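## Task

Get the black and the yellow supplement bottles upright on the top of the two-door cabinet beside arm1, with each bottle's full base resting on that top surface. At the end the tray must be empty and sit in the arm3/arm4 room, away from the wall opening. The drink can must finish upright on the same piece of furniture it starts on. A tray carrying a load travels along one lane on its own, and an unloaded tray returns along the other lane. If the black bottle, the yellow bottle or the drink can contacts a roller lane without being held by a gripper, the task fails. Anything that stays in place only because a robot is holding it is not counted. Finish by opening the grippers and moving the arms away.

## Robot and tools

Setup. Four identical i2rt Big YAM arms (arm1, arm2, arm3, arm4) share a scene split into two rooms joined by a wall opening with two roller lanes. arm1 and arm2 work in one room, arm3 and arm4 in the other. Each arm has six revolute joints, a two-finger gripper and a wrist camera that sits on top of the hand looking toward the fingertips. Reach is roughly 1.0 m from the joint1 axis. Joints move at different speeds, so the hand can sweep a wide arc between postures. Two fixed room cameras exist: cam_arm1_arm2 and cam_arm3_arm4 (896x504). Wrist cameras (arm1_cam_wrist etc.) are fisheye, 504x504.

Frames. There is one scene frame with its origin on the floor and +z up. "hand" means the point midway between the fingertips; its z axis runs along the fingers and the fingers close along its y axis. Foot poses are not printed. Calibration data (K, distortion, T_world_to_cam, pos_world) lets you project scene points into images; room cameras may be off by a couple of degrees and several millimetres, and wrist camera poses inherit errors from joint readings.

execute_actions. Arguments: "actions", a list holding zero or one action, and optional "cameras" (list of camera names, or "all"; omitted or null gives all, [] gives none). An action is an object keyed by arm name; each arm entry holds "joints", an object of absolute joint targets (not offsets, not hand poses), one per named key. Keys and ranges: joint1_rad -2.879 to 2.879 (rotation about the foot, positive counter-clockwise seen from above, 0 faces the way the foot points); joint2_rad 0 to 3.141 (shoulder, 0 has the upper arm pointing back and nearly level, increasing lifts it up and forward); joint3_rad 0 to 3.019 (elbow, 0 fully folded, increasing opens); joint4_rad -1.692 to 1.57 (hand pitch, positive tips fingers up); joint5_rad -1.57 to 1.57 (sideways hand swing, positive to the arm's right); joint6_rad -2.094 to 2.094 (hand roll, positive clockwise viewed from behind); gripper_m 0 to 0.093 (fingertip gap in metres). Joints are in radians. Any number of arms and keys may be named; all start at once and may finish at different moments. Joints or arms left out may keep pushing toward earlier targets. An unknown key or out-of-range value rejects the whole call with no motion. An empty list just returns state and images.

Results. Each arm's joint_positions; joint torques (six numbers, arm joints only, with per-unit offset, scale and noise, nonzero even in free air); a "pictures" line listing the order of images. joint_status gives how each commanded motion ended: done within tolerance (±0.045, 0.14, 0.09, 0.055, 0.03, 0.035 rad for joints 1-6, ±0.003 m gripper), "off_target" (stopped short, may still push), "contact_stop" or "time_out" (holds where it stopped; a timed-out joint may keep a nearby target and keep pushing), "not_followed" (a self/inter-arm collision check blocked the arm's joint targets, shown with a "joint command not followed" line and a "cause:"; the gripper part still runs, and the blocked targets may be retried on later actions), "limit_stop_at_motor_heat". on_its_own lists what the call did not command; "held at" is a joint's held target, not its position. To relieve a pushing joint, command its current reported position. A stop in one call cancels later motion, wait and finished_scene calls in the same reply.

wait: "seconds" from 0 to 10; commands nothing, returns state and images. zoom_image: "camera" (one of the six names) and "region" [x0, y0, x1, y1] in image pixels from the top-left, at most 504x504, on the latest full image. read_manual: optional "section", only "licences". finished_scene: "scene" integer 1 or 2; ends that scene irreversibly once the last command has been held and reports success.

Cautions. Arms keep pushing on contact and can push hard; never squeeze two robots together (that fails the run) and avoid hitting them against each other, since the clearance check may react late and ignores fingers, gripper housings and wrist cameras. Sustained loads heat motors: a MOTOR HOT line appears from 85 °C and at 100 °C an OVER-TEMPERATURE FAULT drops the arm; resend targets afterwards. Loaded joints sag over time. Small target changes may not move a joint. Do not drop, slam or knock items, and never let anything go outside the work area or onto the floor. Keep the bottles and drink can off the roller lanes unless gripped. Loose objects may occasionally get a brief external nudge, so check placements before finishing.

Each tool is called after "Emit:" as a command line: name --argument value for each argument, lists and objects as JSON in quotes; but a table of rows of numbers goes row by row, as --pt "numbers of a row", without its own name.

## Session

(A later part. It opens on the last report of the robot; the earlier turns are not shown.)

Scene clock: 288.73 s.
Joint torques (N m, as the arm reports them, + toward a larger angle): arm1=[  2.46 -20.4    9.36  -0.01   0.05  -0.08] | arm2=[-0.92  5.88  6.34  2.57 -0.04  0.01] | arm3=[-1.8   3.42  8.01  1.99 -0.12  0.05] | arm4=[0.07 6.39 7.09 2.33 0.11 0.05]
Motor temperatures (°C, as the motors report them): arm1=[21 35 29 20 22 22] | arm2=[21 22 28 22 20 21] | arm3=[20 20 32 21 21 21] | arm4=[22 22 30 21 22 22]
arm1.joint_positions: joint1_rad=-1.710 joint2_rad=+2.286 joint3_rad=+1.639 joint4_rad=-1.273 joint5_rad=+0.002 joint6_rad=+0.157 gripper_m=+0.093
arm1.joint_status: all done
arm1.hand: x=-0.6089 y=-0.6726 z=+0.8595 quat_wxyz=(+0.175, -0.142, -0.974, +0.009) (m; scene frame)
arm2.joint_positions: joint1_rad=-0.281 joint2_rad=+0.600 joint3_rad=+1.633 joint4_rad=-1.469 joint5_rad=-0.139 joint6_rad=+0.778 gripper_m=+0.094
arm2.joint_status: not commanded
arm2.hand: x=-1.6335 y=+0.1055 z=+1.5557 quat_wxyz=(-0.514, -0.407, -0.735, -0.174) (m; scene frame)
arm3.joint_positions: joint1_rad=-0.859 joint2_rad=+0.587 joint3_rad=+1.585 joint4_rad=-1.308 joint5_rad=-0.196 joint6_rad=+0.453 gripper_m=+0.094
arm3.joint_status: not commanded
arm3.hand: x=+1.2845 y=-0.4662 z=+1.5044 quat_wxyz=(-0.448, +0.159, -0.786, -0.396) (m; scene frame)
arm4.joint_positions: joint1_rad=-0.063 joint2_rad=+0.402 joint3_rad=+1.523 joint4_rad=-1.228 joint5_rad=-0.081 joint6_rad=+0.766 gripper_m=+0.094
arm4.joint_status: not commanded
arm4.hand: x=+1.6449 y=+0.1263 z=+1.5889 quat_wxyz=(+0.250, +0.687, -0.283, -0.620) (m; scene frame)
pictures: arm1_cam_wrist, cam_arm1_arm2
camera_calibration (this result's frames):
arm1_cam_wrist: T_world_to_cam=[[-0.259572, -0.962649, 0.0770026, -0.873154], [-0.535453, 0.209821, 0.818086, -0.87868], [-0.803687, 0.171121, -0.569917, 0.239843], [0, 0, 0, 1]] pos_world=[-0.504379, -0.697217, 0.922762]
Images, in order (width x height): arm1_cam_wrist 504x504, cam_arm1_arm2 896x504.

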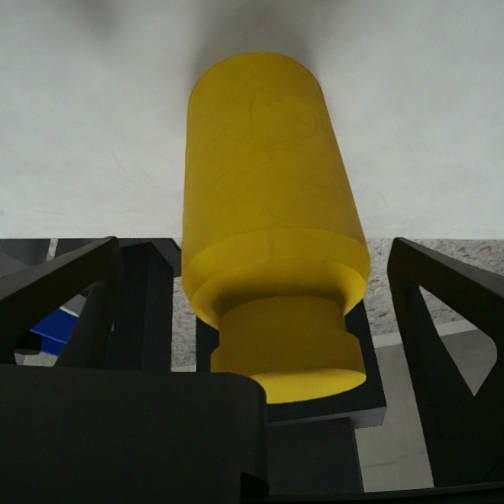

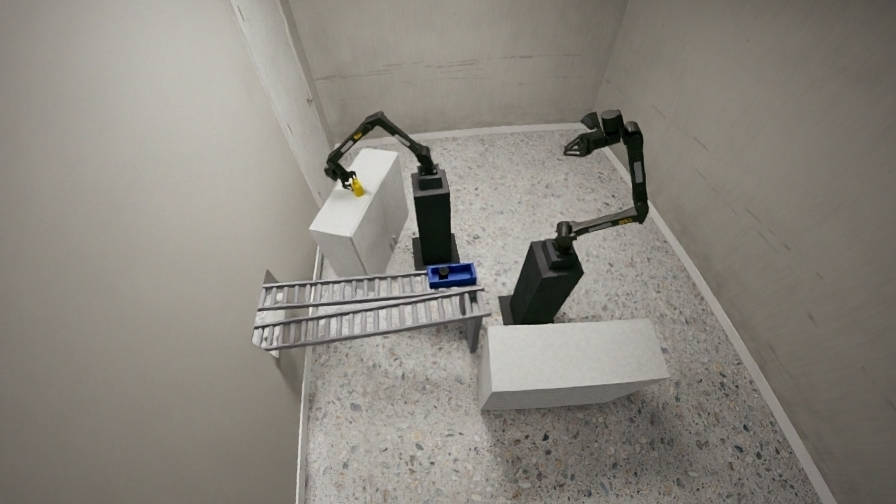

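Emit:
execute_actions --actions '[{"arm1": {"joints": {"joint2_rad": 2.08, "joint4_rad": -0.955}}}]' --cameras '["cam_arm1_arm2"]'

Emit:
execute_actions --actions '[{"arm1": {"joints": {"joint1_rad": -0.005, "joint2_rad": 2.243, "joint3_rad": 1.652, "joint4_rad": -0.955, "joint6_rad": 0.0}}}]' --cameras '["arm1_cam_wrist", "arm2_cam_wrist", "cam_arm1_arm2"]'

Scene clock: 315.77 s.
Joint torques (N m, as the arm reports them, + toward a larger angle): arm1=[  2.33 -17.42  10.73   0.97   0.05  -0.07] | arm2=[-0.9   5.86  6.34  2.57 -0.04  0.01] | arm3=[-1.73  3.97  8.02  2.32 -0.2   0.1 ] | arm4=[-0.3   6.41  7.04  2.15  0.09  0.06]
Motor temperatures (°C, as the motors report them): arm1=[21 36 30 20 22 22] | arm2=[21 22 28 22 20 21] | arm3=[20 20 33 21 21 21] | arm4=[22 22 31 21 22 22]
arm1.joint_positions: joint1_rad=-1.710 joint2_rad=+2.065 joint3_rad=+1.648 joint4_rad=-0.962 joint5_rad=+0.002 joint6_rad=+0.157 gripper_m=+0.093
arm1.joint_status: all done
arm1.hand: x=-0.4945 y=-0.6863 z=+0.9834 quat_wxyz=(-0.094, -0.142, -0.985, +0.005) (m; scene frame)
arm2.joint_positions: joint1_rad=-0.281 joint2_rad=+0.600 joint3_rad=+1.633 joint4_rad=-1.469 joint5_rad=-0.139 joint6_rad=+0.778 gripper_m=+0.094
arm2.joint_status: not commanded
arm2.hand: x=-1.6335 y=+0.1055 z=+1.5557 quat_wxyz=(-0.514, -0.407, -0.735, -0.174) (m; scene frame)
arm3.joint_positions: joint1_rad=-0.859 joint2_rad=+0.587 joint3_rad=+1.585 joint4_rad=-1.308 joint5_rad=-0.196 joint6_rad=+0.453 gripper_m=+0.094
arm3.joint_status: not commanded
arm3.hand: x=+1.2845 y=-0.4662 z=+1.5044 quat_wxyz=(-0.448, +0.159, -0.786, -0.396) (m; scene frame)
arm4.joint_positions: joint1_rad=-0.063 joint2_rad=+0.402 joint3_rad=+1.523 joint4_rad=-1.228 joint5_rad=-0.081 joint6_rad=+0.766 gripper_m=+0.094
arm4.joint_status: not commanded
arm4.hand: x=+1.6449 y=+0.1263 z=+1.5889 quat_wxyz=(+0.250, +0.687, -0.283, -0.620) (m; scene frame)
pictures: cam_arm1_arm2
Images, in order (width x height): cam_arm1_arm2 896x504.

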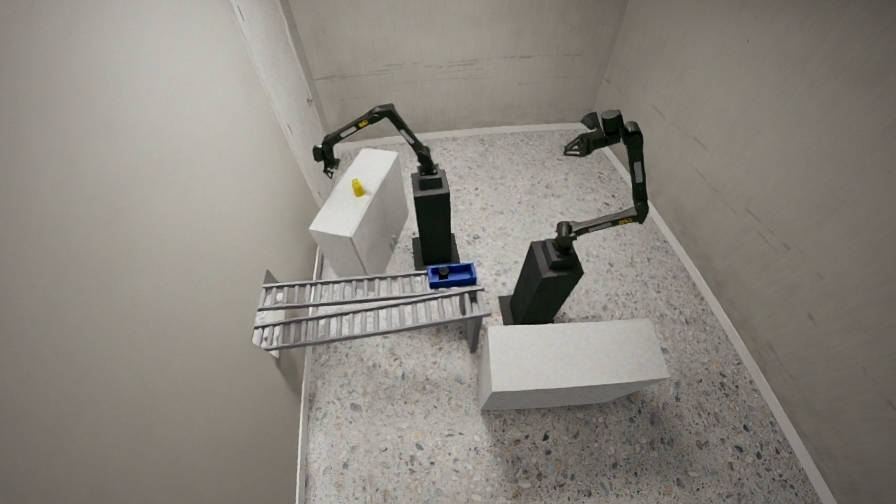

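Scene clock: 317.70 s.
Joint torques (N m, as the arm reports them, + toward a larger angle): arm1=[  1.42 -20.76   8.26   0.33   0.18  -0.34] | arm2=[-0.9   5.89  6.34  2.57 -0.04  0.01] | arm3=[-1.12  3.5   8.1   2.23 -0.13  0.02] | arm4=[-0.1   6.52  7.    2.16  0.11  0.06]
Motor temperatures (°C, as the motors report them): arm1=[21 36 30 20 22 22] | arm2=[21 22 28 22 20 21] | arm3=[20 20 33 21 21 21] | arm4=[22 22 31 21 22 22]
arm1.joint_positions: joint1_rad=+0.005 joint2_rad=+2.256 joint3_rad=+1.648 joint4_rad=-0.950 joint5_rad=-0.002 joint6_rad=+0.013 gripper_m=+0.093
arm1.joint_status: all done
arm1.hand: x=-1.1546 y=+0.0297 z=+0.8608 quat_wxyz=(+0.001, +0.707, -0.707, -0.003) (m; scene frame)
arm2.joint_positions: joint1_rad=-0.281 joint2_rad=+0.600 joint3_rad=+1.633 joint4_rad=-1.469 joint5_rad=-0.139 joint6_rad=+0.778 gripper_m=+0.094
arm2.joint_status: not commanded
arm2.hand: x=-1.6335 y=+0.1055 z=+1.5557 quat_wxyz=(-0.514, -0.407, -0.735, -0.174) (m; scene frame)
arm3.joint_positions: joint1_rad=-0.859 joint2_rad=+0.587 joint3_rad=+1.585 joint4_rad=-1.308 joint5_rad=-0.196 joint6_rad=+0.453 gripper_m=+0.094
arm3.joint_status: not commanded
arm3.hand: x=+1.2845 y=-0.4662 z=+1.5044 quat_wxyz=(-0.448, +0.159, -0.786, -0.396) (m; scene frame)
arm4.joint_positions: joint1_rad=-0.063 joint2_rad=+0.402 joint3_rad=+1.523 joint4_rad=-1.228 joint5_rad=-0.081 joint6_rad=+0.766 gripper_m=+0.094
arm4.joint_status: not commanded
arm4.hand: x=+1.6449 y=+0.1263 z=+1.5889 quat_wxyz=(+0.250, +0.687, -0.283, -0.620) (m; scene frame)
pictures: arm1_cam_wrist, arm2_cam_wrist, cam_arm1_arm2
camera_calibration (this result's frames):
arm1_cam_wrist: T_world_to_cam=[[0.999912, 0.0099802, 0.00872103, 1.14525], [0.00314866, -0.818045, 0.575146, -0.457755], [0.0128743, -0.575068, -0.818004, 0.860375], [0, 0, 0, 1]] pos_world=[-1.15478, 0.108881, 0.957078]
Images, in order (width x height): arm1_cam_wrist 504x504, arm2_cam_wrist 504x504, cam_arm1_arm2 896x504.

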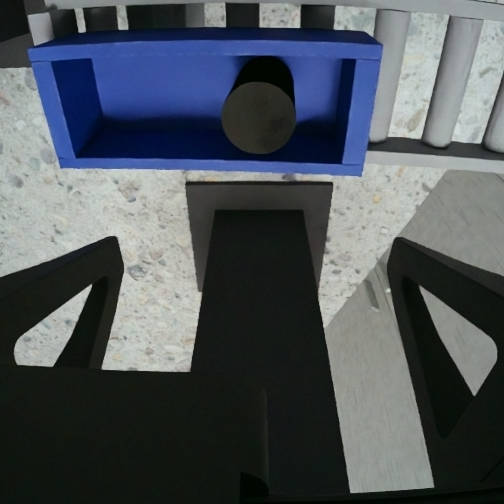

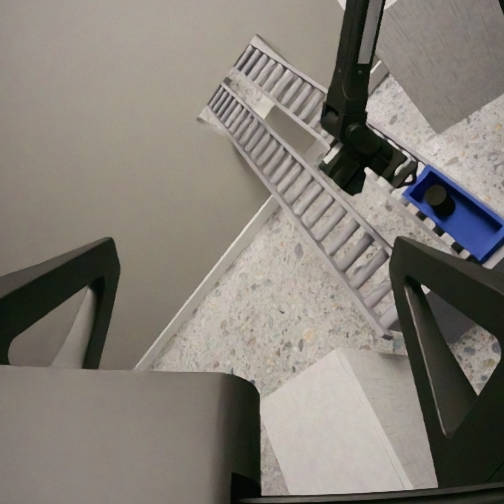

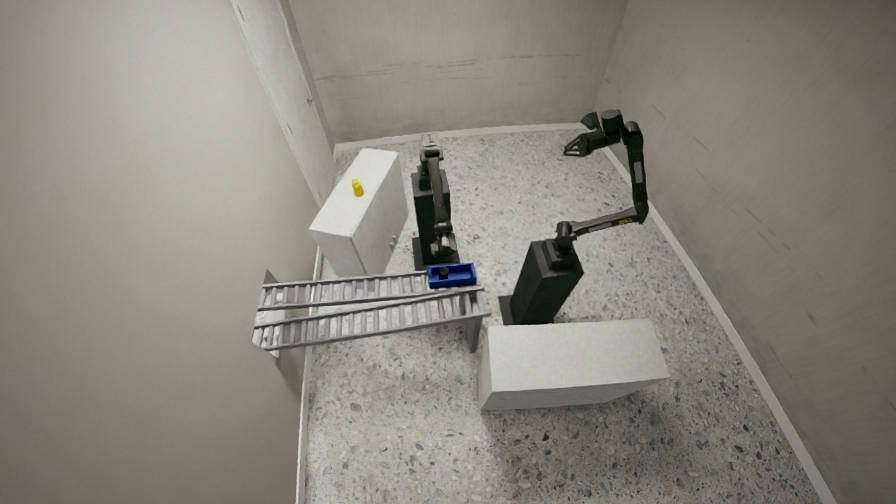

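Emit:
execute_actions --actions '[{"arm1": {"joints": {"joint1_rad": -0.018, "joint2_rad": 2.719, "joint3_rad": 1.823, "joint4_rad": -0.642}}}]' --cameras '["arm1_cam_wrist", "arm2_cam_wrist"]'

Scene clock: 335.33 s.
Joint torques (N m, as the arm reports them, + toward a larger angle): arm1=[  1.26 -20.58   7.93   0.52   0.17  -0.34] | arm2=[-0.93  5.86  6.34  2.56 -0.04  0.01] | arm3=[-1.79  2.91  7.86  2.16 -0.14  0.03] | arm4=[-0.22  6.34  6.96  2.2   0.16  0.04]
Motor temperatures (°C, as the motors report them): arm1=[21 38 30 20 22 22] | arm2=[21 22 28 22 20 21] | arm3=[20 20 33 21 21 21] | arm4=[22 23 31 21 22 22]
arm1.joint_positions: joint1_rad=-0.008 joint2_rad=+2.714 joint3_rad=+1.801 joint4_rad=-0.648 joint5_rad=-0.002 joint6_rad=+0.013 gripper_m=+0.093
arm1.joint_status: all done
arm1.hand: x=-1.1470 y=+0.0268 z=+0.6213 quat_wxyz=(+0.003, +0.702, -0.712, -0.002) (m; scene frame)
arm2.joint_positions: joint1_rad=-0.281 joint2_rad=+0.600 joint3_rad=+1.633 joint4_rad=-1.469 joint5_rad=-0.139 joint6_rad=+0.778 gripper_m=+0.094
arm2.joint_status: not commanded
arm2.hand: x=-1.6335 y=+0.1055 z=+1.5557 quat_wxyz=(-0.514, -0.407, -0.735, -0.174) (m; scene frame)
arm3.joint_positions: joint1_rad=-0.859 joint2_rad=+0.587 joint3_rad=+1.585 joint4_rad=-1.308 joint5_rad=-0.196 joint6_rad=+0.453 gripper_m=+0.094
arm3.joint_status: not commanded
arm3.hand: x=+1.2845 y=-0.4662 z=+1.5044 quat_wxyz=(-0.448, +0.159, -0.786, -0.396) (m; scene frame)
arm4.joint_positions: joint1_rad=-0.063 joint2_rad=+0.402 joint3_rad=+1.523 joint4_rad=-1.228 joint5_rad=-0.081 joint6_rad=+0.766 gripper_m=+0.094
arm4.joint_status: not commanded
arm4.hand: x=+1.6449 y=+0.1263 z=+1.5889 quat_wxyz=(+0.250, +0.687, -0.283, -0.620) (m; scene frame)
pictures: arm1_cam_wrist, arm2_cam_wrist
camera_calibration (this result's frames):
arm1_cam_wrist: T_world_to_cam=[[0.999954, -0.0036956, 0.0088707, 1.14006], [-0.00814712, -0.815555, 0.578622, -0.337661], [0.00509619, -0.578667, -0.815548, 0.652369], [0, 0, 0, 1]] pos_world=[-1.14608, 0.106337, 0.717303]
Images, in order (width x height): arm1_cam_wrist 504x504, arm2_cam_wrist 504x504.

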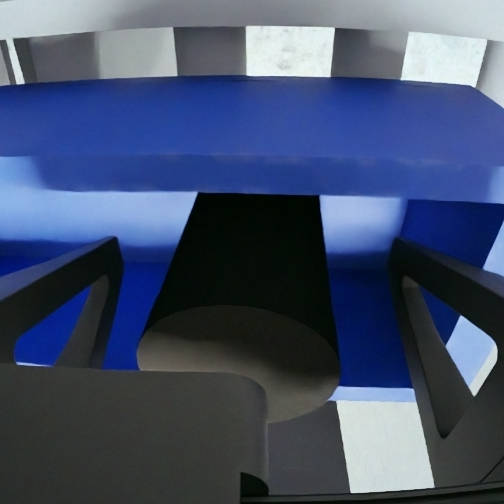

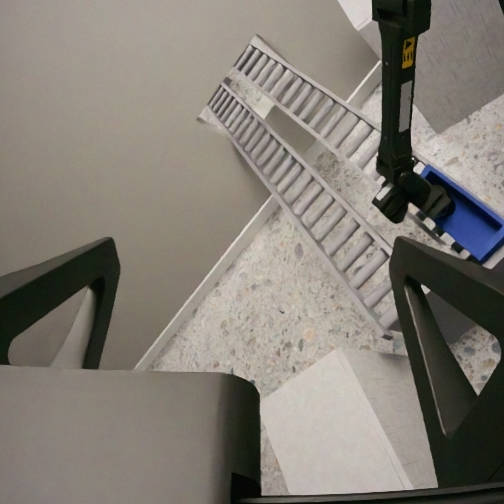

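Emit:
execute_actions --actions '[{"arm1": {"joints": {"joint2_rad": 2.742}}}]' --cameras '["arm1_cam_wrist"]'

Scene clock: 343.27 s.
Joint torques (N m, as the arm reports them, + toward a larger angle): arm1=[  0.91 -18.41   7.85   0.73   0.19  -0.32] | arm2=[-0.91  5.88  6.33  2.57 -0.03  0.01] | arm3=[-1.85  3.23  8.    2.2  -0.13 -0.02] | arm4=[0.19 6.63 7.1  2.24 0.11 0.05]
Motor temperatures (°C, as the motors report them): arm1=[21 38 29 20 22 22] | arm2=[21 22 28 22 20 21] | arm3=[20 20 33 21 21 21] | arm4=[22 23 31 21 22 22]
arm1.joint_positions: joint1_rad=-0.008 joint2_rad=+2.718 joint3_rad=+1.801 joint4_rad=-0.648 joint5_rad=-0.002 joint6_rad=+0.013 gripper_m=+0.093
arm1.joint_status: all done
arm1.hand: x=-1.1470 y=+0.0250 z=+0.6190 quat_wxyz=(+0.004, +0.702, -0.712, +0.000) (m; scene frame)
arm2.joint_positions: joint1_rad=-0.281 joint2_rad=+0.600 joint3_rad=+1.633 joint4_rad=-1.469 joint5_rad=-0.139 joint6_rad=+0.778 gripper_m=+0.094
arm2.joint_status: not commanded
arm2.hand: x=-1.6335 y=+0.1055 z=+1.5557 quat_wxyz=(-0.514, -0.407, -0.735, -0.174) (m; scene frame)
arm3.joint_positions: joint1_rad=-0.859 joint2_rad=+0.587 joint3_rad=+1.585 joint4_rad=-1.308 joint5_rad=-0.196 joint6_rad=+0.453 gripper_m=+0.094
arm3.joint_status: not commanded
arm3.hand: x=+1.2845 y=-0.4662 z=+1.5044 quat_wxyz=(-0.448, +0.159, -0.786, -0.396) (m; scene frame)
arm4.joint_positions: joint1_rad=-0.063 joint2_rad=+0.402 joint3_rad=+1.523 joint4_rad=-1.228 joint5_rad=-0.081 joint6_rad=+0.766 gripper_m=+0.094
arm4.joint_status: not commanded
arm4.hand: x=+1.6449 y=+0.1263 z=+1.5889 quat_wxyz=(+0.250, +0.687, -0.283, -0.620) (m; scene frame)
pictures: arm1_cam_wrist
camera_calibration (this result's frames):
arm1_cam_wrist: T_world_to_cam=[[0.999954, -0.00364528, 0.00888315, 1.14008], [-0.00813282, -0.813342, 0.581728, -0.339725], [0.00510448, -0.581774, -0.813335, 0.648194], [0, 0, 0, 1]] pos_world=[-1.1461, 0.104946, 0.714699]
Images, in order (width x height): arm1_cam_wrist 504x504.

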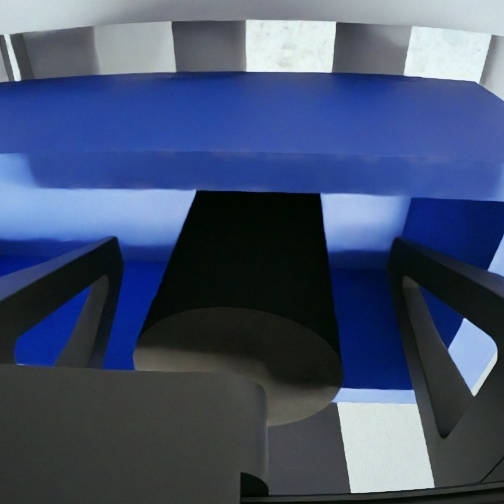

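Emit:
execute_actions --actions '[{"arm1": {"joints": {"gripper_m": 0.02}}}]' --cameras '["arm1_cam_wrist"]'

Scene clock: 346.83 s.
Joint torques (N m, as the arm reports them, + toward a larger angle): arm1=[  0.92 -18.69   7.87   0.61   0.16  -0.33] | arm2=[-0.93  5.88  6.34  2.57 -0.03  0.01] | arm3=[-1.04  3.77  8.01  2.06 -0.13  0.02] | arm4=[-0.39  6.52  6.92  2.04  0.12  0.07]
Motor temperatures (°C, as the motors report them): arm1=[21 38 29 20 22 22] | arm2=[21 22 28 22 20 21] | arm3=[20 20 33 21 21 21] | arm4=[22 23 31 21 22 22]
arm1.joint_positions: joint1_rad=-0.008 joint2_rad=+2.719 joint3_rad=+1.801 joint4_rad=-0.648 joint5_rad=-0.001 joint6_rad=+0.012 gripper_m=+0.057
arm1.joint_status: gripper_m off_target (ended at +0.057, target +0.020)
arm1.hand: x=-1.1469 y=+0.0248 z=+0.6188 quat_wxyz=(+0.004, +0.703, -0.712, +0.000) (m; scene frame)
arm2.joint_positions: joint1_rad=-0.281 joint2_rad=+0.600 joint3_rad=+1.633 joint4_rad=-1.469 joint5_rad=-0.139 joint6_rad=+0.778 gripper_m=+0.094
arm2.joint_status: not commanded
arm2.hand: x=-1.6335 y=+0.1055 z=+1.5557 quat_wxyz=(-0.514, -0.407, -0.735, -0.174) (m; scene frame)
arm3.joint_positions: joint1_rad=-0.859 joint2_rad=+0.587 joint3_rad=+1.585 joint4_rad=-1.308 joint5_rad=-0.196 joint6_rad=+0.453 gripper_m=+0.094
arm3.joint_status: not commanded
arm3.hand: x=+1.2845 y=-0.4662 z=+1.5044 quat_wxyz=(-0.448, +0.159, -0.786, -0.396) (m; scene frame)
arm4.joint_positions: joint1_rad=-0.063 joint2_rad=+0.402 joint3_rad=+1.523 joint4_rad=-1.228 joint5_rad=-0.081 joint6_rad=+0.766 gripper_m=+0.094
arm4.joint_status: not commanded
arm4.hand: x=+1.6449 y=+0.1263 z=+1.5889 quat_wxyz=(+0.250, +0.687, -0.283, -0.620) (m; scene frame)
pictures: arm1_cam_wrist
camera_calibration (this result's frames):
arm1_cam_wrist: T_world_to_cam=[[0.999953, -0.00287532, 0.00926167, 1.13976], [-0.00772896, -0.813129, 0.582032, -0.339464], [0.00585741, -0.582076, -0.813113, 0.648639], [0, 0, 0, 1]] pos_world=[-1.14613, 0.104806, 0.71444]
Images, in order (width x height): arm1_cam_wrist 504x504.

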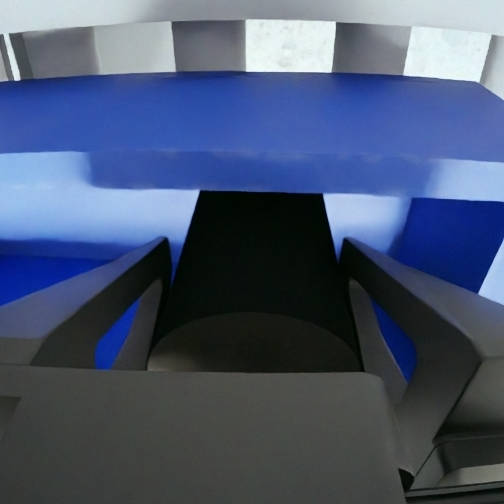

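Emit:
execute_actions --actions '[{"arm1": {"joints": {"joint2_rad": 2.667}}}]' --cameras '["arm1_cam_wrist"]'

Scene clock: 390.77 s.
Joint torques (N m, as the arm reports them, + toward a larger angle): arm1=[  0.67 -22.62   8.06   0.78   0.18  -0.32] | arm2=[-0.91  5.89  6.35  2.57 -0.04  0.01] | arm3=[-1.29  3.53  7.98  2.12 -0.11  0.12] | arm4=[-0.42  6.88  7.18  2.17  0.11  0.04]
Motor temperatures (°C, as the motors report them): arm1=[21 39 29 20 22 22] | arm2=[21 22 29 22 20 21] | arm3=[20 20 34 21 21 21] | arm4=[22 23 31 21 22 22]
arm1.joint_positions: joint1_rad=-0.008 joint2_rad=+2.690 joint3_rad=+1.801 joint4_rad=-0.648 joint5_rad=-0.001 joint6_rad=+0.012 gripper_m=+0.057
arm1.joint_status: all done
arm1.hand: x=-1.1469 y=+0.0376 z=+0.6360 quat_wxyz=(-0.006, +0.703, -0.712, -0.010) (m; scene frame)
arm2.joint_positions: joint1_rad=-0.281 joint2_rad=+0.600 joint3_rad=+1.633 joint4_rad=-1.469 joint5_rad=-0.139 joint6_rad=+0.778 gripper_m=+0.094
arm2.joint_status: not commanded
arm2.hand: x=-1.6335 y=+0.1055 z=+1.5557 quat_wxyz=(-0.514, -0.407, -0.735, -0.174) (m; scene frame)
arm3.joint_positions: joint1_rad=-0.859 joint2_rad=+0.587 joint3_rad=+1.585 joint4_rad=-1.308 joint5_rad=-0.196 joint6_rad=+0.453 gripper_m=+0.094
arm3.joint_status: not commanded
arm3.hand: x=+1.2845 y=-0.4662 z=+1.5044 quat_wxyz=(-0.448, +0.159, -0.786, -0.396) (m; scene frame)
arm4.joint_positions: joint1_rad=-0.063 joint2_rad=+0.402 joint3_rad=+1.523 joint4_rad=-1.228 joint5_rad=-0.081 joint6_rad=+0.766 gripper_m=+0.094
arm4.joint_status: not commanded
arm4.hand: x=+1.6449 y=+0.1263 z=+1.5889 quat_wxyz=(+0.250, +0.687, -0.283, -0.620) (m; scene frame)
pictures: arm1_cam_wrist
camera_calibration (this result's frames):
arm1_cam_wrist: T_world_to_cam=[[0.999952, -0.00325748, 0.00918654, 1.13962], [-0.00783548, -0.829232, 0.558849, -0.323823], [0.00579733, -0.558895, -0.829218, 0.679344], [0, 0, 0, 1]] pos_world=[-1.14604, 0.11487, 0.733824]
Images, in order (width x height): arm1_cam_wrist 504x504.

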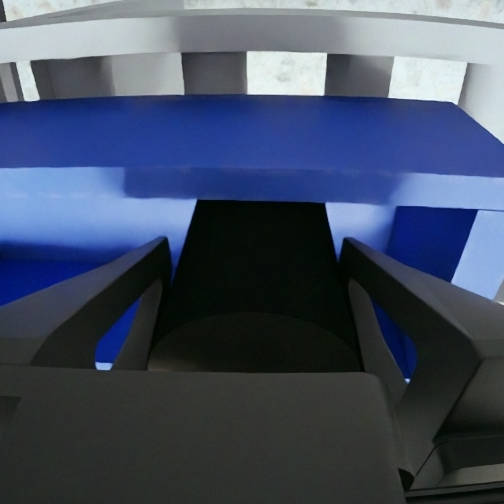

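Emit:
execute_actions --actions '[{"arm1": {"joints": {"joint2_rad": 2.44, "joint3_rad": 1.715}}}]' --cameras '["arm1_cam_wrist", "arm2_cam_wrist", "cam_arm1_arm2"]'

Scene clock: 396.97 s.
Joint torques (N m, as the arm reports them, + toward a larger angle): arm1=[  1.06 -20.34   8.96   0.9    0.2   -0.35] | arm2=[-0.93  5.88  6.34  2.57 -0.04  0.01] | arm3=[-1.44  3.11  7.95  2.15 -0.09  0.05] | arm4=[-0.17  6.24  7.03  2.28  0.12  0.07]
Motor temperatures (°C, as the motors report them): arm1=[21 40 29 20 22 22] | arm2=[21 22 29 22 20 21] | arm3=[20 20 34 21 21 21] | arm4=[22 23 31 21 22 22]
arm1.joint_positions: joint1_rad=-0.008 joint2_rad=+2.435 joint3_rad=+1.698 joint4_rad=-0.646 joint5_rad=-0.001 joint6_rad=+0.012 gripper_m=+0.057
arm1.joint_status: all done
arm1.hand: x=-1.1463 y=+0.0809 z=+0.7699 quat_wxyz=(-0.060, +0.700, -0.709, -0.065) (m; scene frame)
arm2.joint_positions: joint1_rad=-0.281 joint2_rad=+0.600 joint3_rad=+1.633 joint4_rad=-1.469 joint5_rad=-0.139 joint6_rad=+0.778 gripper_m=+0.094
arm2.joint_status: not commanded
arm2.hand: x=-1.6335 y=+0.1055 z=+1.5557 quat_wxyz=(-0.514, -0.407, -0.735, -0.174) (m; scene frame)
arm3.joint_positions: joint1_rad=-0.859 joint2_rad=+0.587 joint3_rad=+1.585 joint4_rad=-1.308 joint5_rad=-0.196 joint6_rad=+0.453 gripper_m=+0.094
arm3.joint_status: not commanded
arm3.hand: x=+1.2845 y=-0.4662 z=+1.5044 quat_wxyz=(-0.448, +0.159, -0.786, -0.396) (m; scene frame)
arm4.joint_positions: joint1_rad=-0.063 joint2_rad=+0.402 joint3_rad=+1.523 joint4_rad=-1.228 joint5_rad=-0.081 joint6_rad=+0.766 gripper_m=+0.094
arm4.joint_status: not commanded
arm4.hand: x=+1.6449 y=+0.1263 z=+1.5889 quat_wxyz=(+0.250, +0.687, -0.283, -0.620) (m; scene frame)
pictures: arm1_cam_wrist, arm2_cam_wrist, cam_arm1_arm2
camera_calibration (this result's frames):
arm1_cam_wrist: T_world_to_cam=[[0.999949, -0.00531069, 0.00858306, 1.13856], [-0.00844851, -0.905671, 0.423898, -0.25336], [0.00552224, -0.423949, -0.905669, 0.862197], [0, 0, 0, 1]] pos_world=[-1.14541, 0.142113, 0.878492]
Images, in order (width x height): arm1_cam_wrist 504x504, arm2_cam_wrist 504x504, cam_arm1_arm2 896x504.

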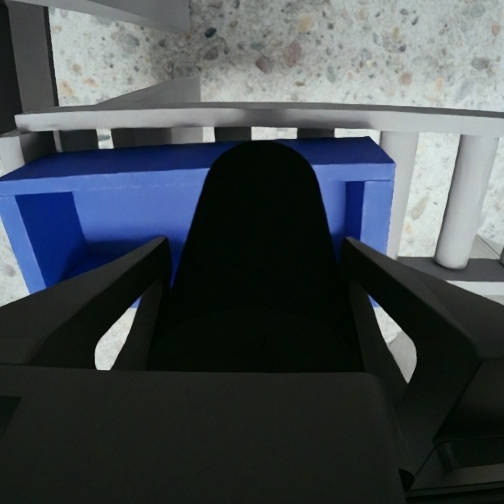

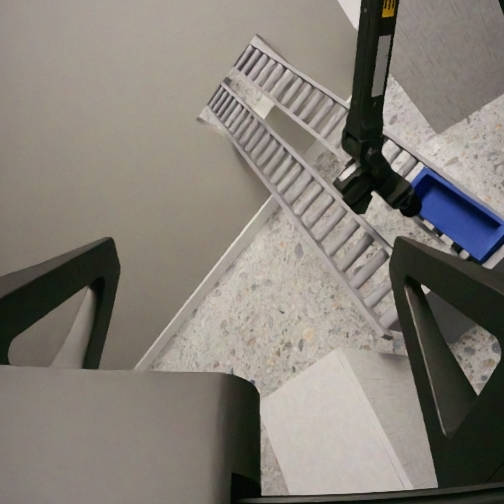

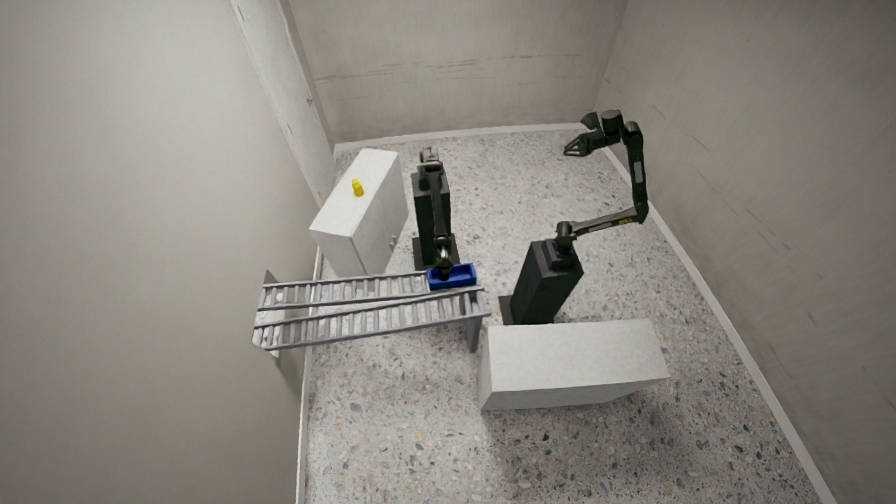

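Emit:
execute_actions --actions '[{"arm1": {"joints": {"joint1_rad": -1.45, "joint2_rad": 2.228, "joint4_rad": -1.052}}, "arm2": {"joints": {"joint1_rad": -0.05, "joint2_rad": 1.5, "joint3_rad": 1.56, "joint4_rad": -0.92, "joint5_rad": 0.0, "joint6_rad": -0.10, "gripper_m": 0.06}}}]' --cameras '["arm1_cam_wrist", "arm2_cam_wrist", "cam_arm1_arm2"]'

Scene clock: 437.83 s.
Joint torques (N m, as the arm reports them, + toward a larger angle): arm1=[  1.64 -19.91   8.62   0.19   0.08  -0.34] | arm2=[ -0.8  -11.29  10.15   2.53   0.12  -0.01] | arm3=[-2.08  2.89  8.15  2.23 -0.14  0.05] | arm4=[-0.39  6.77  7.02  2.26  0.07  0.05]
Motor temperatures (°C, as the motors report them): arm1=[21 41 31 20 22 22] | arm2=[21 22 29 22 20 21] | arm3=[20 20 35 21 21 21] | arm4=[22 23 32 22 22 22]
arm1.joint_positions: joint1_rad=-1.460 joint2_rad=+2.226 joint3_rad=+1.713 joint4_rad=-1.043 joint5_rad=+0.002 joint6_rad=+0.012 gripper_m=+0.057
arm1.joint_status: all done
arm1.hand: x=-0.5081 y=-0.5253 z=+0.9024 quat_wxyz=(-0.004, +0.053, -0.999, +0.005) (m; scene frame)
arm2.joint_positions: joint1_rad=-0.054 joint2_rad=+1.513 joint3_rad=+1.540 joint4_rad=-0.934 joint5_rad=-0.003 joint6_rad=-0.090 gripper_m=+0.060
arm2.joint_status: all done
arm2.hand: x=-1.1971 y=+0.0725 z=+1.2623 quat_wxyz=(-0.327, -0.003, -0.944, +0.035) (m; scene frame)
arm3.joint_positions: joint1_rad=-0.859 joint2_rad=+0.587 joint3_rad=+1.585 joint4_rad=-1.308 joint5_rad=-0.196 joint6_rad=+0.453 gripper_m=+0.094
arm3.joint_status: not commanded
arm3.hand: x=+1.2845 y=-0.4662 z=+1.5044 quat_wxyz=(-0.448, +0.159, -0.786, -0.396) (m; scene frame)
arm4.joint_positions: joint1_rad=-0.063 joint2_rad=+0.402 joint3_rad=+1.523 joint4_rad=-1.228 joint5_rad=-0.081 joint6_rad=+0.766 gripper_m=+0.094
arm4.joint_status: not commanded
arm4.hand: x=+1.6449 y=+0.1263 z=+1.5889 quat_wxyz=(+0.250, +0.687, -0.283, -0.620) (m; scene frame)
pictures: arm1_cam_wrist, arm2_cam_wrist, cam_arm1_arm2
camera_calibration (this result's frames):
arm1_cam_wrist: T_world_to_cam=[[0.11556, -0.992953, 0.0262889, -0.488064], [-0.817245, -0.0800009, 0.570711, -0.962924], [-0.564586, -0.0874356, -0.82073, 0.532146], [0, 0, 0, 1]] pos_world=[-0.430102, -0.515131, 0.99913]
arm2_cam_wrist: T_world_to_cam=[[-0.0290242, -0.997708, 0.0611283, -0.0416707], [-0.998975, 0.0268265, -0.03647, -1.14753], [0.0347465, -0.0621242, -0.997463, 1.42919], [0, 0, 0, 1]] pos_world=[-1.19722, 0.077996, 1.38626]
Images, in order (width x height): arm1_cam_wrist 504x504, arm2_cam_wrist 504x504, cam_arm1_arm2 896x504.

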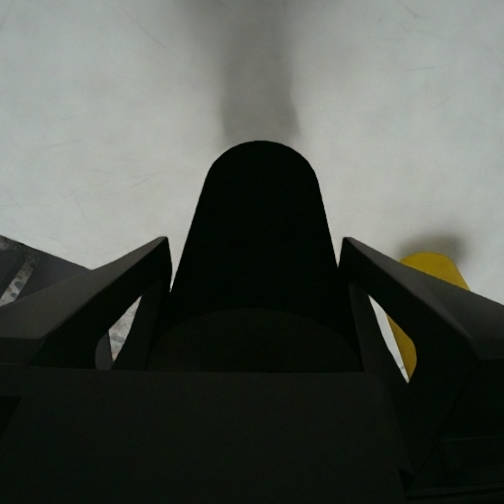

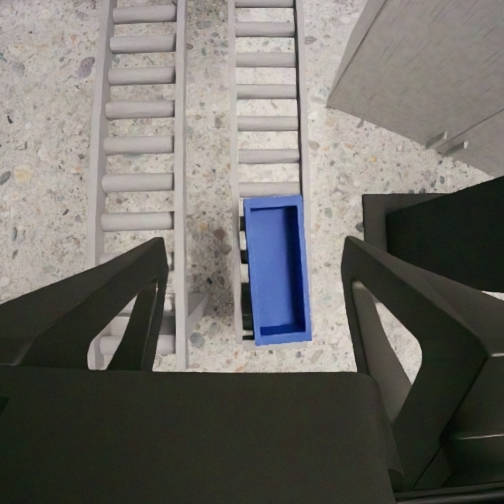

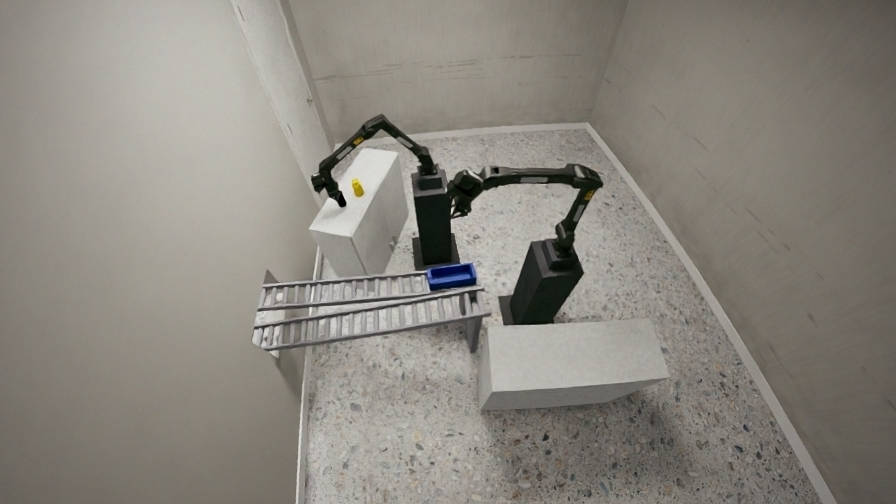

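Emit:
execute_actions --actions '[{"arm1": {"joints": {"joint2_rad": 2.31, "joint4_rad": -0.963}}, "arm2": {"joints": {"joint2_rad": 2.35, "joint3_rad": 1.56, "joint4_rad": -0.75, "joint6_rad": -0.10}}}]' --cameras '["arm1_cam_wrist", "arm2_cam_wrist", "cam_arm1_arm2"]'

Emit:
zoom_image --camera "cam_arm1_arm2" --region '[305, 160, 385, 240]'

Scene clock: 453.83 s.
Joint torques (N m, as the arm reports them, + toward a larger angle): arm1=[  2.4  -20.42   8.45   0.84   0.01  -0.32] | arm2=[ -0.88 -17.19   6.84   0.74   0.12  -0.02] | arm3=[-2.    3.16  8.1   1.96 -0.15  0.02] | arm4=[-0.14  6.49  7.06  2.13  0.09  0.06]
Motor temperatures (°C, as the motors report them): arm1=[21 41 31 20 22 22] | arm2=[21 24 32 22 20 21] | arm3=[20 20 35 21 21 21] | arm4=[22 23 32 22 22 22]
arm1.joint_positions: joint1_rad=-1.460 joint2_rad=+2.312 joint3_rad=+1.710 joint4_rad=-0.972 joint5_rad=+0.003 joint6_rad=+0.012 gripper_m=+0.057
arm1.joint_status: all done
arm1.hand: x=-0.5093 y=-0.5261 z=+0.8486 quat_wxyz=(+0.004, +0.053, -0.999, +0.007) (m; scene frame)
arm2.joint_positions: joint1_rad=-0.054 joint2_rad=+2.366 joint3_rad=+1.539 joint4_rad=-0.752 joint5_rad=-0.003 joint6_rad=-0.091 gripper_m=+0.060
arm2.joint_status: all done
arm2.hand: x=-1.1991 y=+0.0678 z=+0.7531 quat_wxyz=(+0.001, -0.005, -1.000, +0.003) (m; scene frame)
arm3.joint_positions: joint1_rad=-0.859 joint2_rad=+0.587 joint3_rad=+1.585 joint4_rad=-1.308 joint5_rad=-0.196 joint6_rad=+0.453 gripper_m=+0.094
arm3.joint_status: not commanded
arm3.hand: x=+1.2845 y=-0.4662 z=+1.5044 quat_wxyz=(-0.448, +0.159, -0.786, -0.396) (m; scene frame)
arm4.joint_positions: joint1_rad=-0.063 joint2_rad=+0.402 joint3_rad=+1.523 joint4_rad=-1.228 joint5_rad=-0.081 joint6_rad=+0.766 gripper_m=+0.094
arm4.joint_status: not commanded
arm4.hand: x=+1.6449 y=+0.1263 z=+1.5889 quat_wxyz=(+0.250, +0.687, -0.283, -0.620) (m; scene frame)
pictures: arm1_cam_wrist, arm2_cam_wrist, cam_arm1_arm2
camera_calibration (this result's frames):
arm1_cam_wrist: T_world_to_cam=[[0.116235, -0.992842, 0.027473, -0.487954], [-0.807455, -0.0783516, 0.584702, -0.939286], [-0.578364, -0.0901459, -0.810782, 0.470354], [0, 0, 0, 1]] pos_world=[-0.429678, -0.515655, 0.943963]
arm2_cam_wrist: T_world_to_cam=[[-0.0120001, -0.999916, 0.00490978, 0.0476077], [-0.805524, 0.0125761, 0.59243, -1.40873], [-0.592442, 0.00315426, -0.805607, 0.0200321], [0, 0, 0, 1]] pos_world=[-1.12233, 0.0652569, 0.850479]
Images, in order (width x height): arm1_cam_wrist 504x504, arm2_cam_wrist 504x504, cam_arm1_arm2 896x504.

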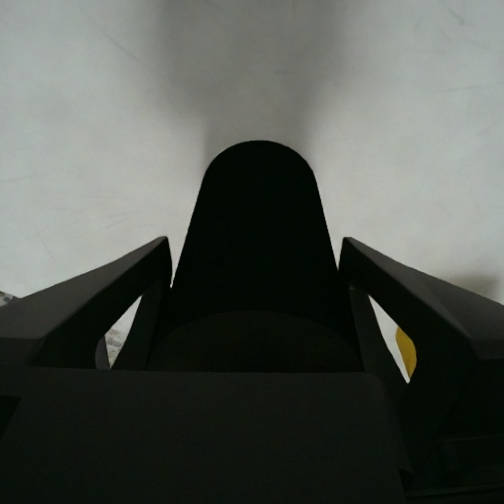

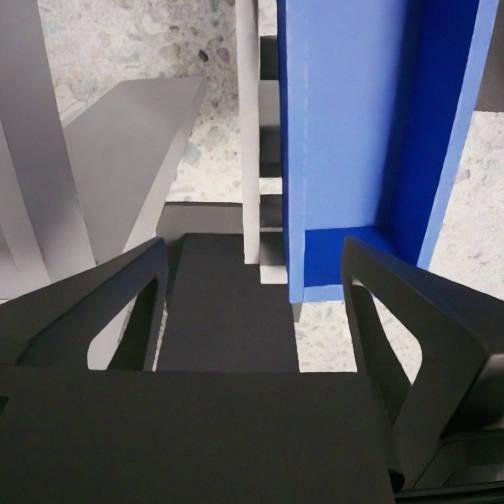

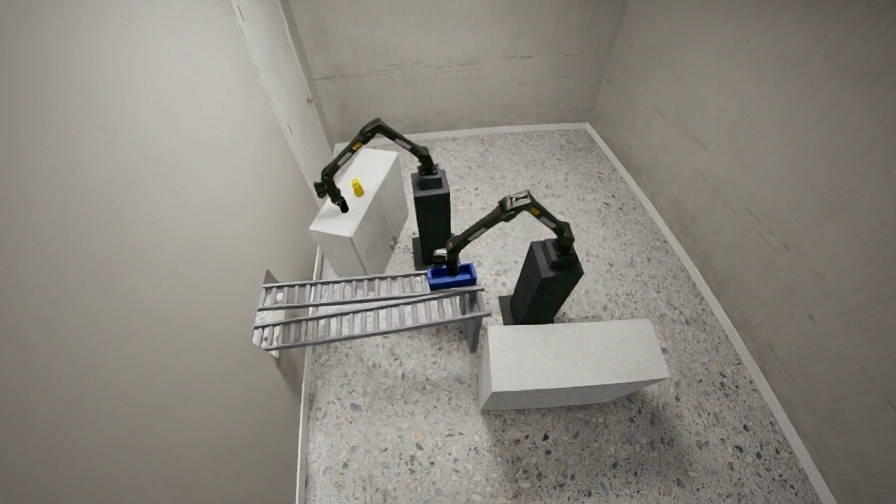

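Region (305, 160, 385, 240) of cam_arm1_arm2's 896x504 image, scaled by 6.300, with more detail than that image has.

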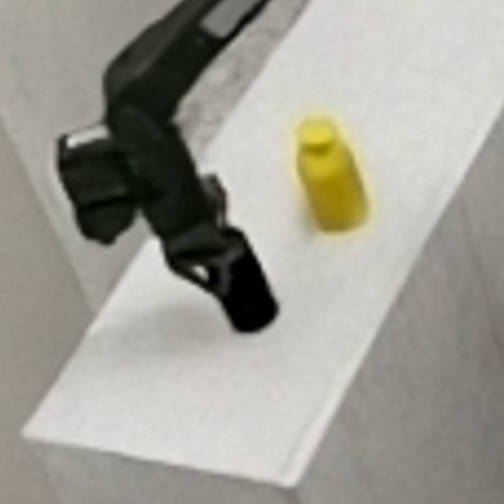

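Emit:
execute_actions --actions '[{"arm1": {"joints": {"gripper_m": 0.093}}, "arm2": {"joints": {"joint1_rad": -0.113, "joint2_rad": 2.687, "joint3_rad": 1.69, "joint4_rad": -0.537, "joint6_rad": -0.15}}}]' --cameras '["arm1_cam_wrist", "arm2_cam_wrist", "cam_arm1_arm2"]'

Scene clock: 476.40 s.
Joint torques (N m, as the arm reports them, + toward a larger angle): arm1=[  2.27 -20.25   8.54   0.76   0.06  -0.29] | arm2=[ -0.51 -17.9    5.61   0.95   0.06  -0.02] | arm3=[-1.28  3.3   8.09  2.21 -0.14 -0.01] | arm4=[-0.34  6.39  7.    2.19  0.15  0.04]
Motor temperatures (°C, as the motors report them): arm1=[21 42 31 20 22 22] | arm2=[21 29 30 22 20 21] | arm3=[20 20 35 21 21 21] | arm4=[22 23 32 22 22 22]
arm1.joint_positions: joint1_rad=-1.460 joint2_rad=+2.312 joint3_rad=+1.710 joint4_rad=-0.972 joint5_rad=+0.002 joint6_rad=+0.012 gripper_m=+0.093
arm1.joint_status: all done
arm1.hand: x=-0.5091 y=-0.5260 z=+0.8486 quat_wxyz=(+0.004, +0.053, -0.999, +0.006) (m; scene frame)
arm2.joint_positions: joint1_rad=-0.118 joint2_rad=+2.702 joint3_rad=+1.670 joint4_rad=-0.544 joint5_rad=-0.002 joint6_rad=-0.141 gripper_m=+0.060
arm2.joint_status: all done
arm2.hand: x=-1.2113 y=+0.0292 z=+0.5899 quat_wxyz=(-0.001, -0.013, -1.000, +0.004) (m; scene frame)
arm3.joint_positions: joint1_rad=-0.859 joint2_rad=+0.587 joint3_rad=+1.585 joint4_rad=-1.308 joint5_rad=-0.196 joint6_rad=+0.453 gripper_m=+0.094
arm3.joint_status: not commanded
arm3.hand: x=+1.2845 y=-0.4662 z=+1.5044 quat_wxyz=(-0.448, +0.159, -0.786, -0.396) (m; scene frame)
arm4.joint_positions: joint1_rad=-0.063 joint2_rad=+0.402 joint3_rad=+1.523 joint4_rad=-1.228 joint5_rad=-0.081 joint6_rad=+0.766 gripper_m=+0.094
arm4.joint_status: not commanded
arm4.hand: x=+1.6449 y=+0.1263 z=+1.5889 quat_wxyz=(+0.250, +0.687, -0.283, -0.620) (m; scene frame)
pictures: arm1_cam_wrist, arm2_cam_wrist, cam_arm1_arm2
camera_calibration (this result's frames):
arm1_cam_wrist: T_world_to_cam=[[0.116217, -0.992865, 0.0267088, -0.487195], [-0.807845, -0.0788475, 0.584097, -0.939079], [-0.577823, -0.0894587, -0.811244, 0.471493], [0, 0, 0, 1]] pos_world=[-0.429571, -0.515584, 0.944022]
arm2_cam_wrist: T_world_to_cam=[[-0.0264763, -0.999631, 0.006103, -0.00861998], [-0.807576, 0.0249869, 0.589234, -1.3223], [-0.589169, 0.0106721, -0.80794, -0.113384], [0, 0, 0, 1]] pos_world=[-1.13489, 0.0256334, 0.687587]
Images, in order (width x height): arm1_cam_wrist 504x504, arm2_cam_wrist 504x504, cam_arm1_arm2 896x504.

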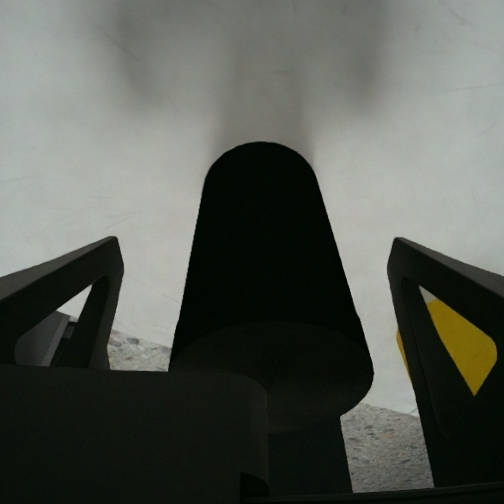

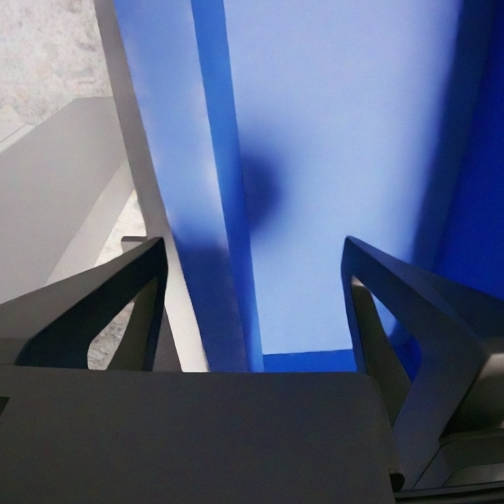

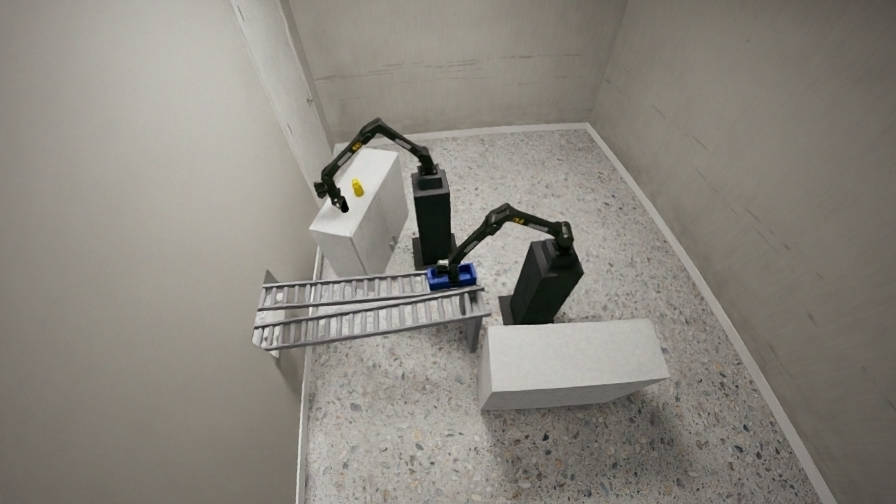

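Emit:
execute_actions --actions '[{"arm2": {"joints": {"joint1_rad": -0.086}}}]' --cameras '["arm2_cam_wrist"]'

Scene clock: 488.80 s.
Joint torques (N m, as the arm reports them, + toward a larger angle): arm1=[  2.56 -19.9    8.49   0.78   0.08  -0.37] | arm2=[ -1.03 -17.76   5.59   0.97   0.05  -0.02] | arm3=[-1.28  3.27  8.06  2.21 -0.06  0.09] | arm4=[-0.54  6.5   7.08  2.22  0.14  0.07]
Motor temperatures (°C, as the motors report them): arm1=[21 43 31 20 22 22] | arm2=[21 31 30 22 20 21] | arm3=[20 20 35 21 21 21] | arm4=[22 23 32 22 22 22]
arm1.joint_positions: joint1_rad=-1.460 joint2_rad=+2.312 joint3_rad=+1.710 joint4_rad=-0.972 joint5_rad=+0.002 joint6_rad=+0.012 gripper_m=+0.093
arm1.joint_status: not commanded
arm1.hand: x=-0.5091 y=-0.5260 z=+0.8486 quat_wxyz=(+0.004, +0.053, -0.999, +0.006) (m; scene frame)
arm2.joint_positions: joint1_rad=-0.084 joint2_rad=+2.702 joint3_rad=+1.670 joint4_rad=-0.544 joint5_rad=-0.002 joint6_rad=-0.141 gripper_m=+0.060
arm2.joint_status: all done
arm2.hand: x=-1.2083 y=+0.0487 z=+0.5897 quat_wxyz=(-0.001, +0.004, -1.000, +0.004) (m; scene frame)
arm3.joint_positions: joint1_rad=-0.859 joint2_rad=+0.587 joint3_rad=+1.585 joint4_rad=-1.308 joint5_rad=-0.196 joint6_rad=+0.453 gripper_m=+0.094
arm3.joint_status: not commanded
arm3.hand: x=+1.2845 y=-0.4662 z=+1.5044 quat_wxyz=(-0.448, +0.159, -0.786, -0.396) (m; scene frame)
arm4.joint_positions: joint1_rad=-0.063 joint2_rad=+0.402 joint3_rad=+1.523 joint4_rad=-1.228 joint5_rad=-0.081 joint6_rad=+0.766 gripper_m=+0.094
arm4.joint_status: not commanded
arm4.hand: x=+1.6449 y=+0.1263 z=+1.5889 quat_wxyz=(+0.250, +0.687, -0.283, -0.620) (m; scene frame)
pictures: arm2_cam_wrist
camera_calibration (this result's frames):
arm2_cam_wrist: T_world_to_cam=[[0.00708964, -0.999955, 0.00628658, 0.0514473], [-0.80776, -0.00202083, 0.589508, -1.31937], [-0.589469, -0.00925745, -0.807738, -0.111519], [0, 0, 0, 1]] pos_world=[-1.13184, 0.0477463, 0.687378]
Images, in order (width x height): arm2_cam_wrist 504x504.

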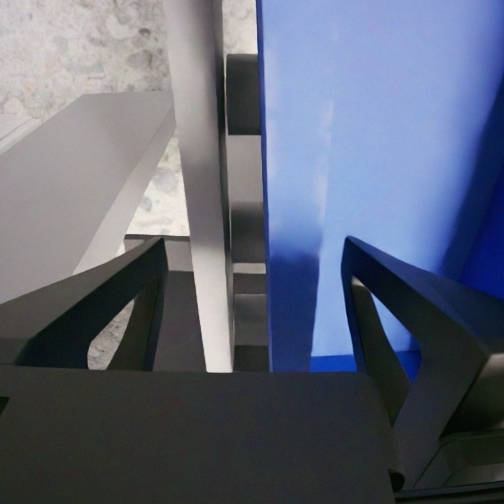

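Emit:
execute_actions --actions '[{"arm2": {"joints": {"joint1_rad": -0.095, "gripper_m": 0.0}}}]' --cameras '["arm2_cam_wrist"]'

Scene clock: 498.30 s.
Joint torques (N m, as the arm reports them, + toward a larger angle): arm1=[  2.43 -19.79   8.42   0.63   0.04  -0.31] | arm2=[ -1.6  -17.74   5.6    0.91   0.06   0.03] | arm3=[-1.25  3.11  8.1   2.32 -0.11 -0.04] | arm4=[0.3  6.79 7.01 2.23 0.11 0.05]
Motor temperatures (°C, as the motors report them): arm1=[21 43 31 20 22 22] | arm2=[21 31 29 22 20 21] | arm3=[20 20 35 21 21 21] | arm4=[22 23 32 22 22 22]
arm1.joint_positions: joint1_rad=-1.460 joint2_rad=+2.312 joint3_rad=+1.710 joint4_rad=-0.972 joint5_rad=+0.002 joint6_rad=+0.012 gripper_m=+0.093
arm1.joint_status: not commanded
arm1.hand: x=-0.5091 y=-0.5260 z=+0.8486 quat_wxyz=(+0.004, +0.053, -0.999, +0.006) (m; scene frame)
arm2.joint_positions: joint1_rad=-0.091 joint2_rad=+2.702 joint3_rad=+1.670 joint4_rad=-0.543 joint5_rad=-0.002 joint6_rad=-0.145 gripper_m=+0.011
arm2.joint_status: gripper_m off_target (ended at +0.011, target +0.000); the others done
arm2.hand: x=-1.2086 y=+0.0451 z=+0.5898 quat_wxyz=(-0.001, +0.003, -1.000, +0.004) (m; scene frame)
arm3.joint_positions: joint1_rad=-0.859 joint2_rad=+0.587 joint3_rad=+1.585 joint4_rad=-1.308 joint5_rad=-0.196 joint6_rad=+0.453 gripper_m=+0.094
arm3.joint_status: not commanded
arm3.hand: x=+1.2845 y=-0.4662 z=+1.5044 quat_wxyz=(-0.448, +0.159, -0.786, -0.396) (m; scene frame)
arm4.joint_positions: joint1_rad=-0.063 joint2_rad=+0.402 joint3_rad=+1.523 joint4_rad=-1.228 joint5_rad=-0.081 joint6_rad=+0.766 gripper_m=+0.094
arm4.joint_status: not commanded
arm4.hand: x=+1.6449 y=+0.1263 z=+1.5889 quat_wxyz=(+0.250, +0.687, -0.283, -0.620) (m; scene frame)
pictures: arm2_cam_wrist
camera_calibration (this result's frames):
arm2_cam_wrist: T_world_to_cam=[[0.0051848, -0.999966, 0.00636859, 0.0455154], [-0.808225, -0.0004402, 0.588874, -1.3199], [-0.588851, -0.00820044, -0.8082, -0.110731], [0, 0, 0, 1]] pos_world=[-1.13222, 0.0440248, 0.687472]
Images, in order (width x height): arm2_cam_wrist 504x504.

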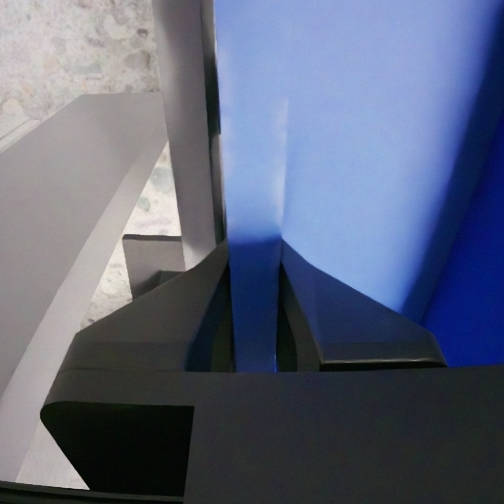

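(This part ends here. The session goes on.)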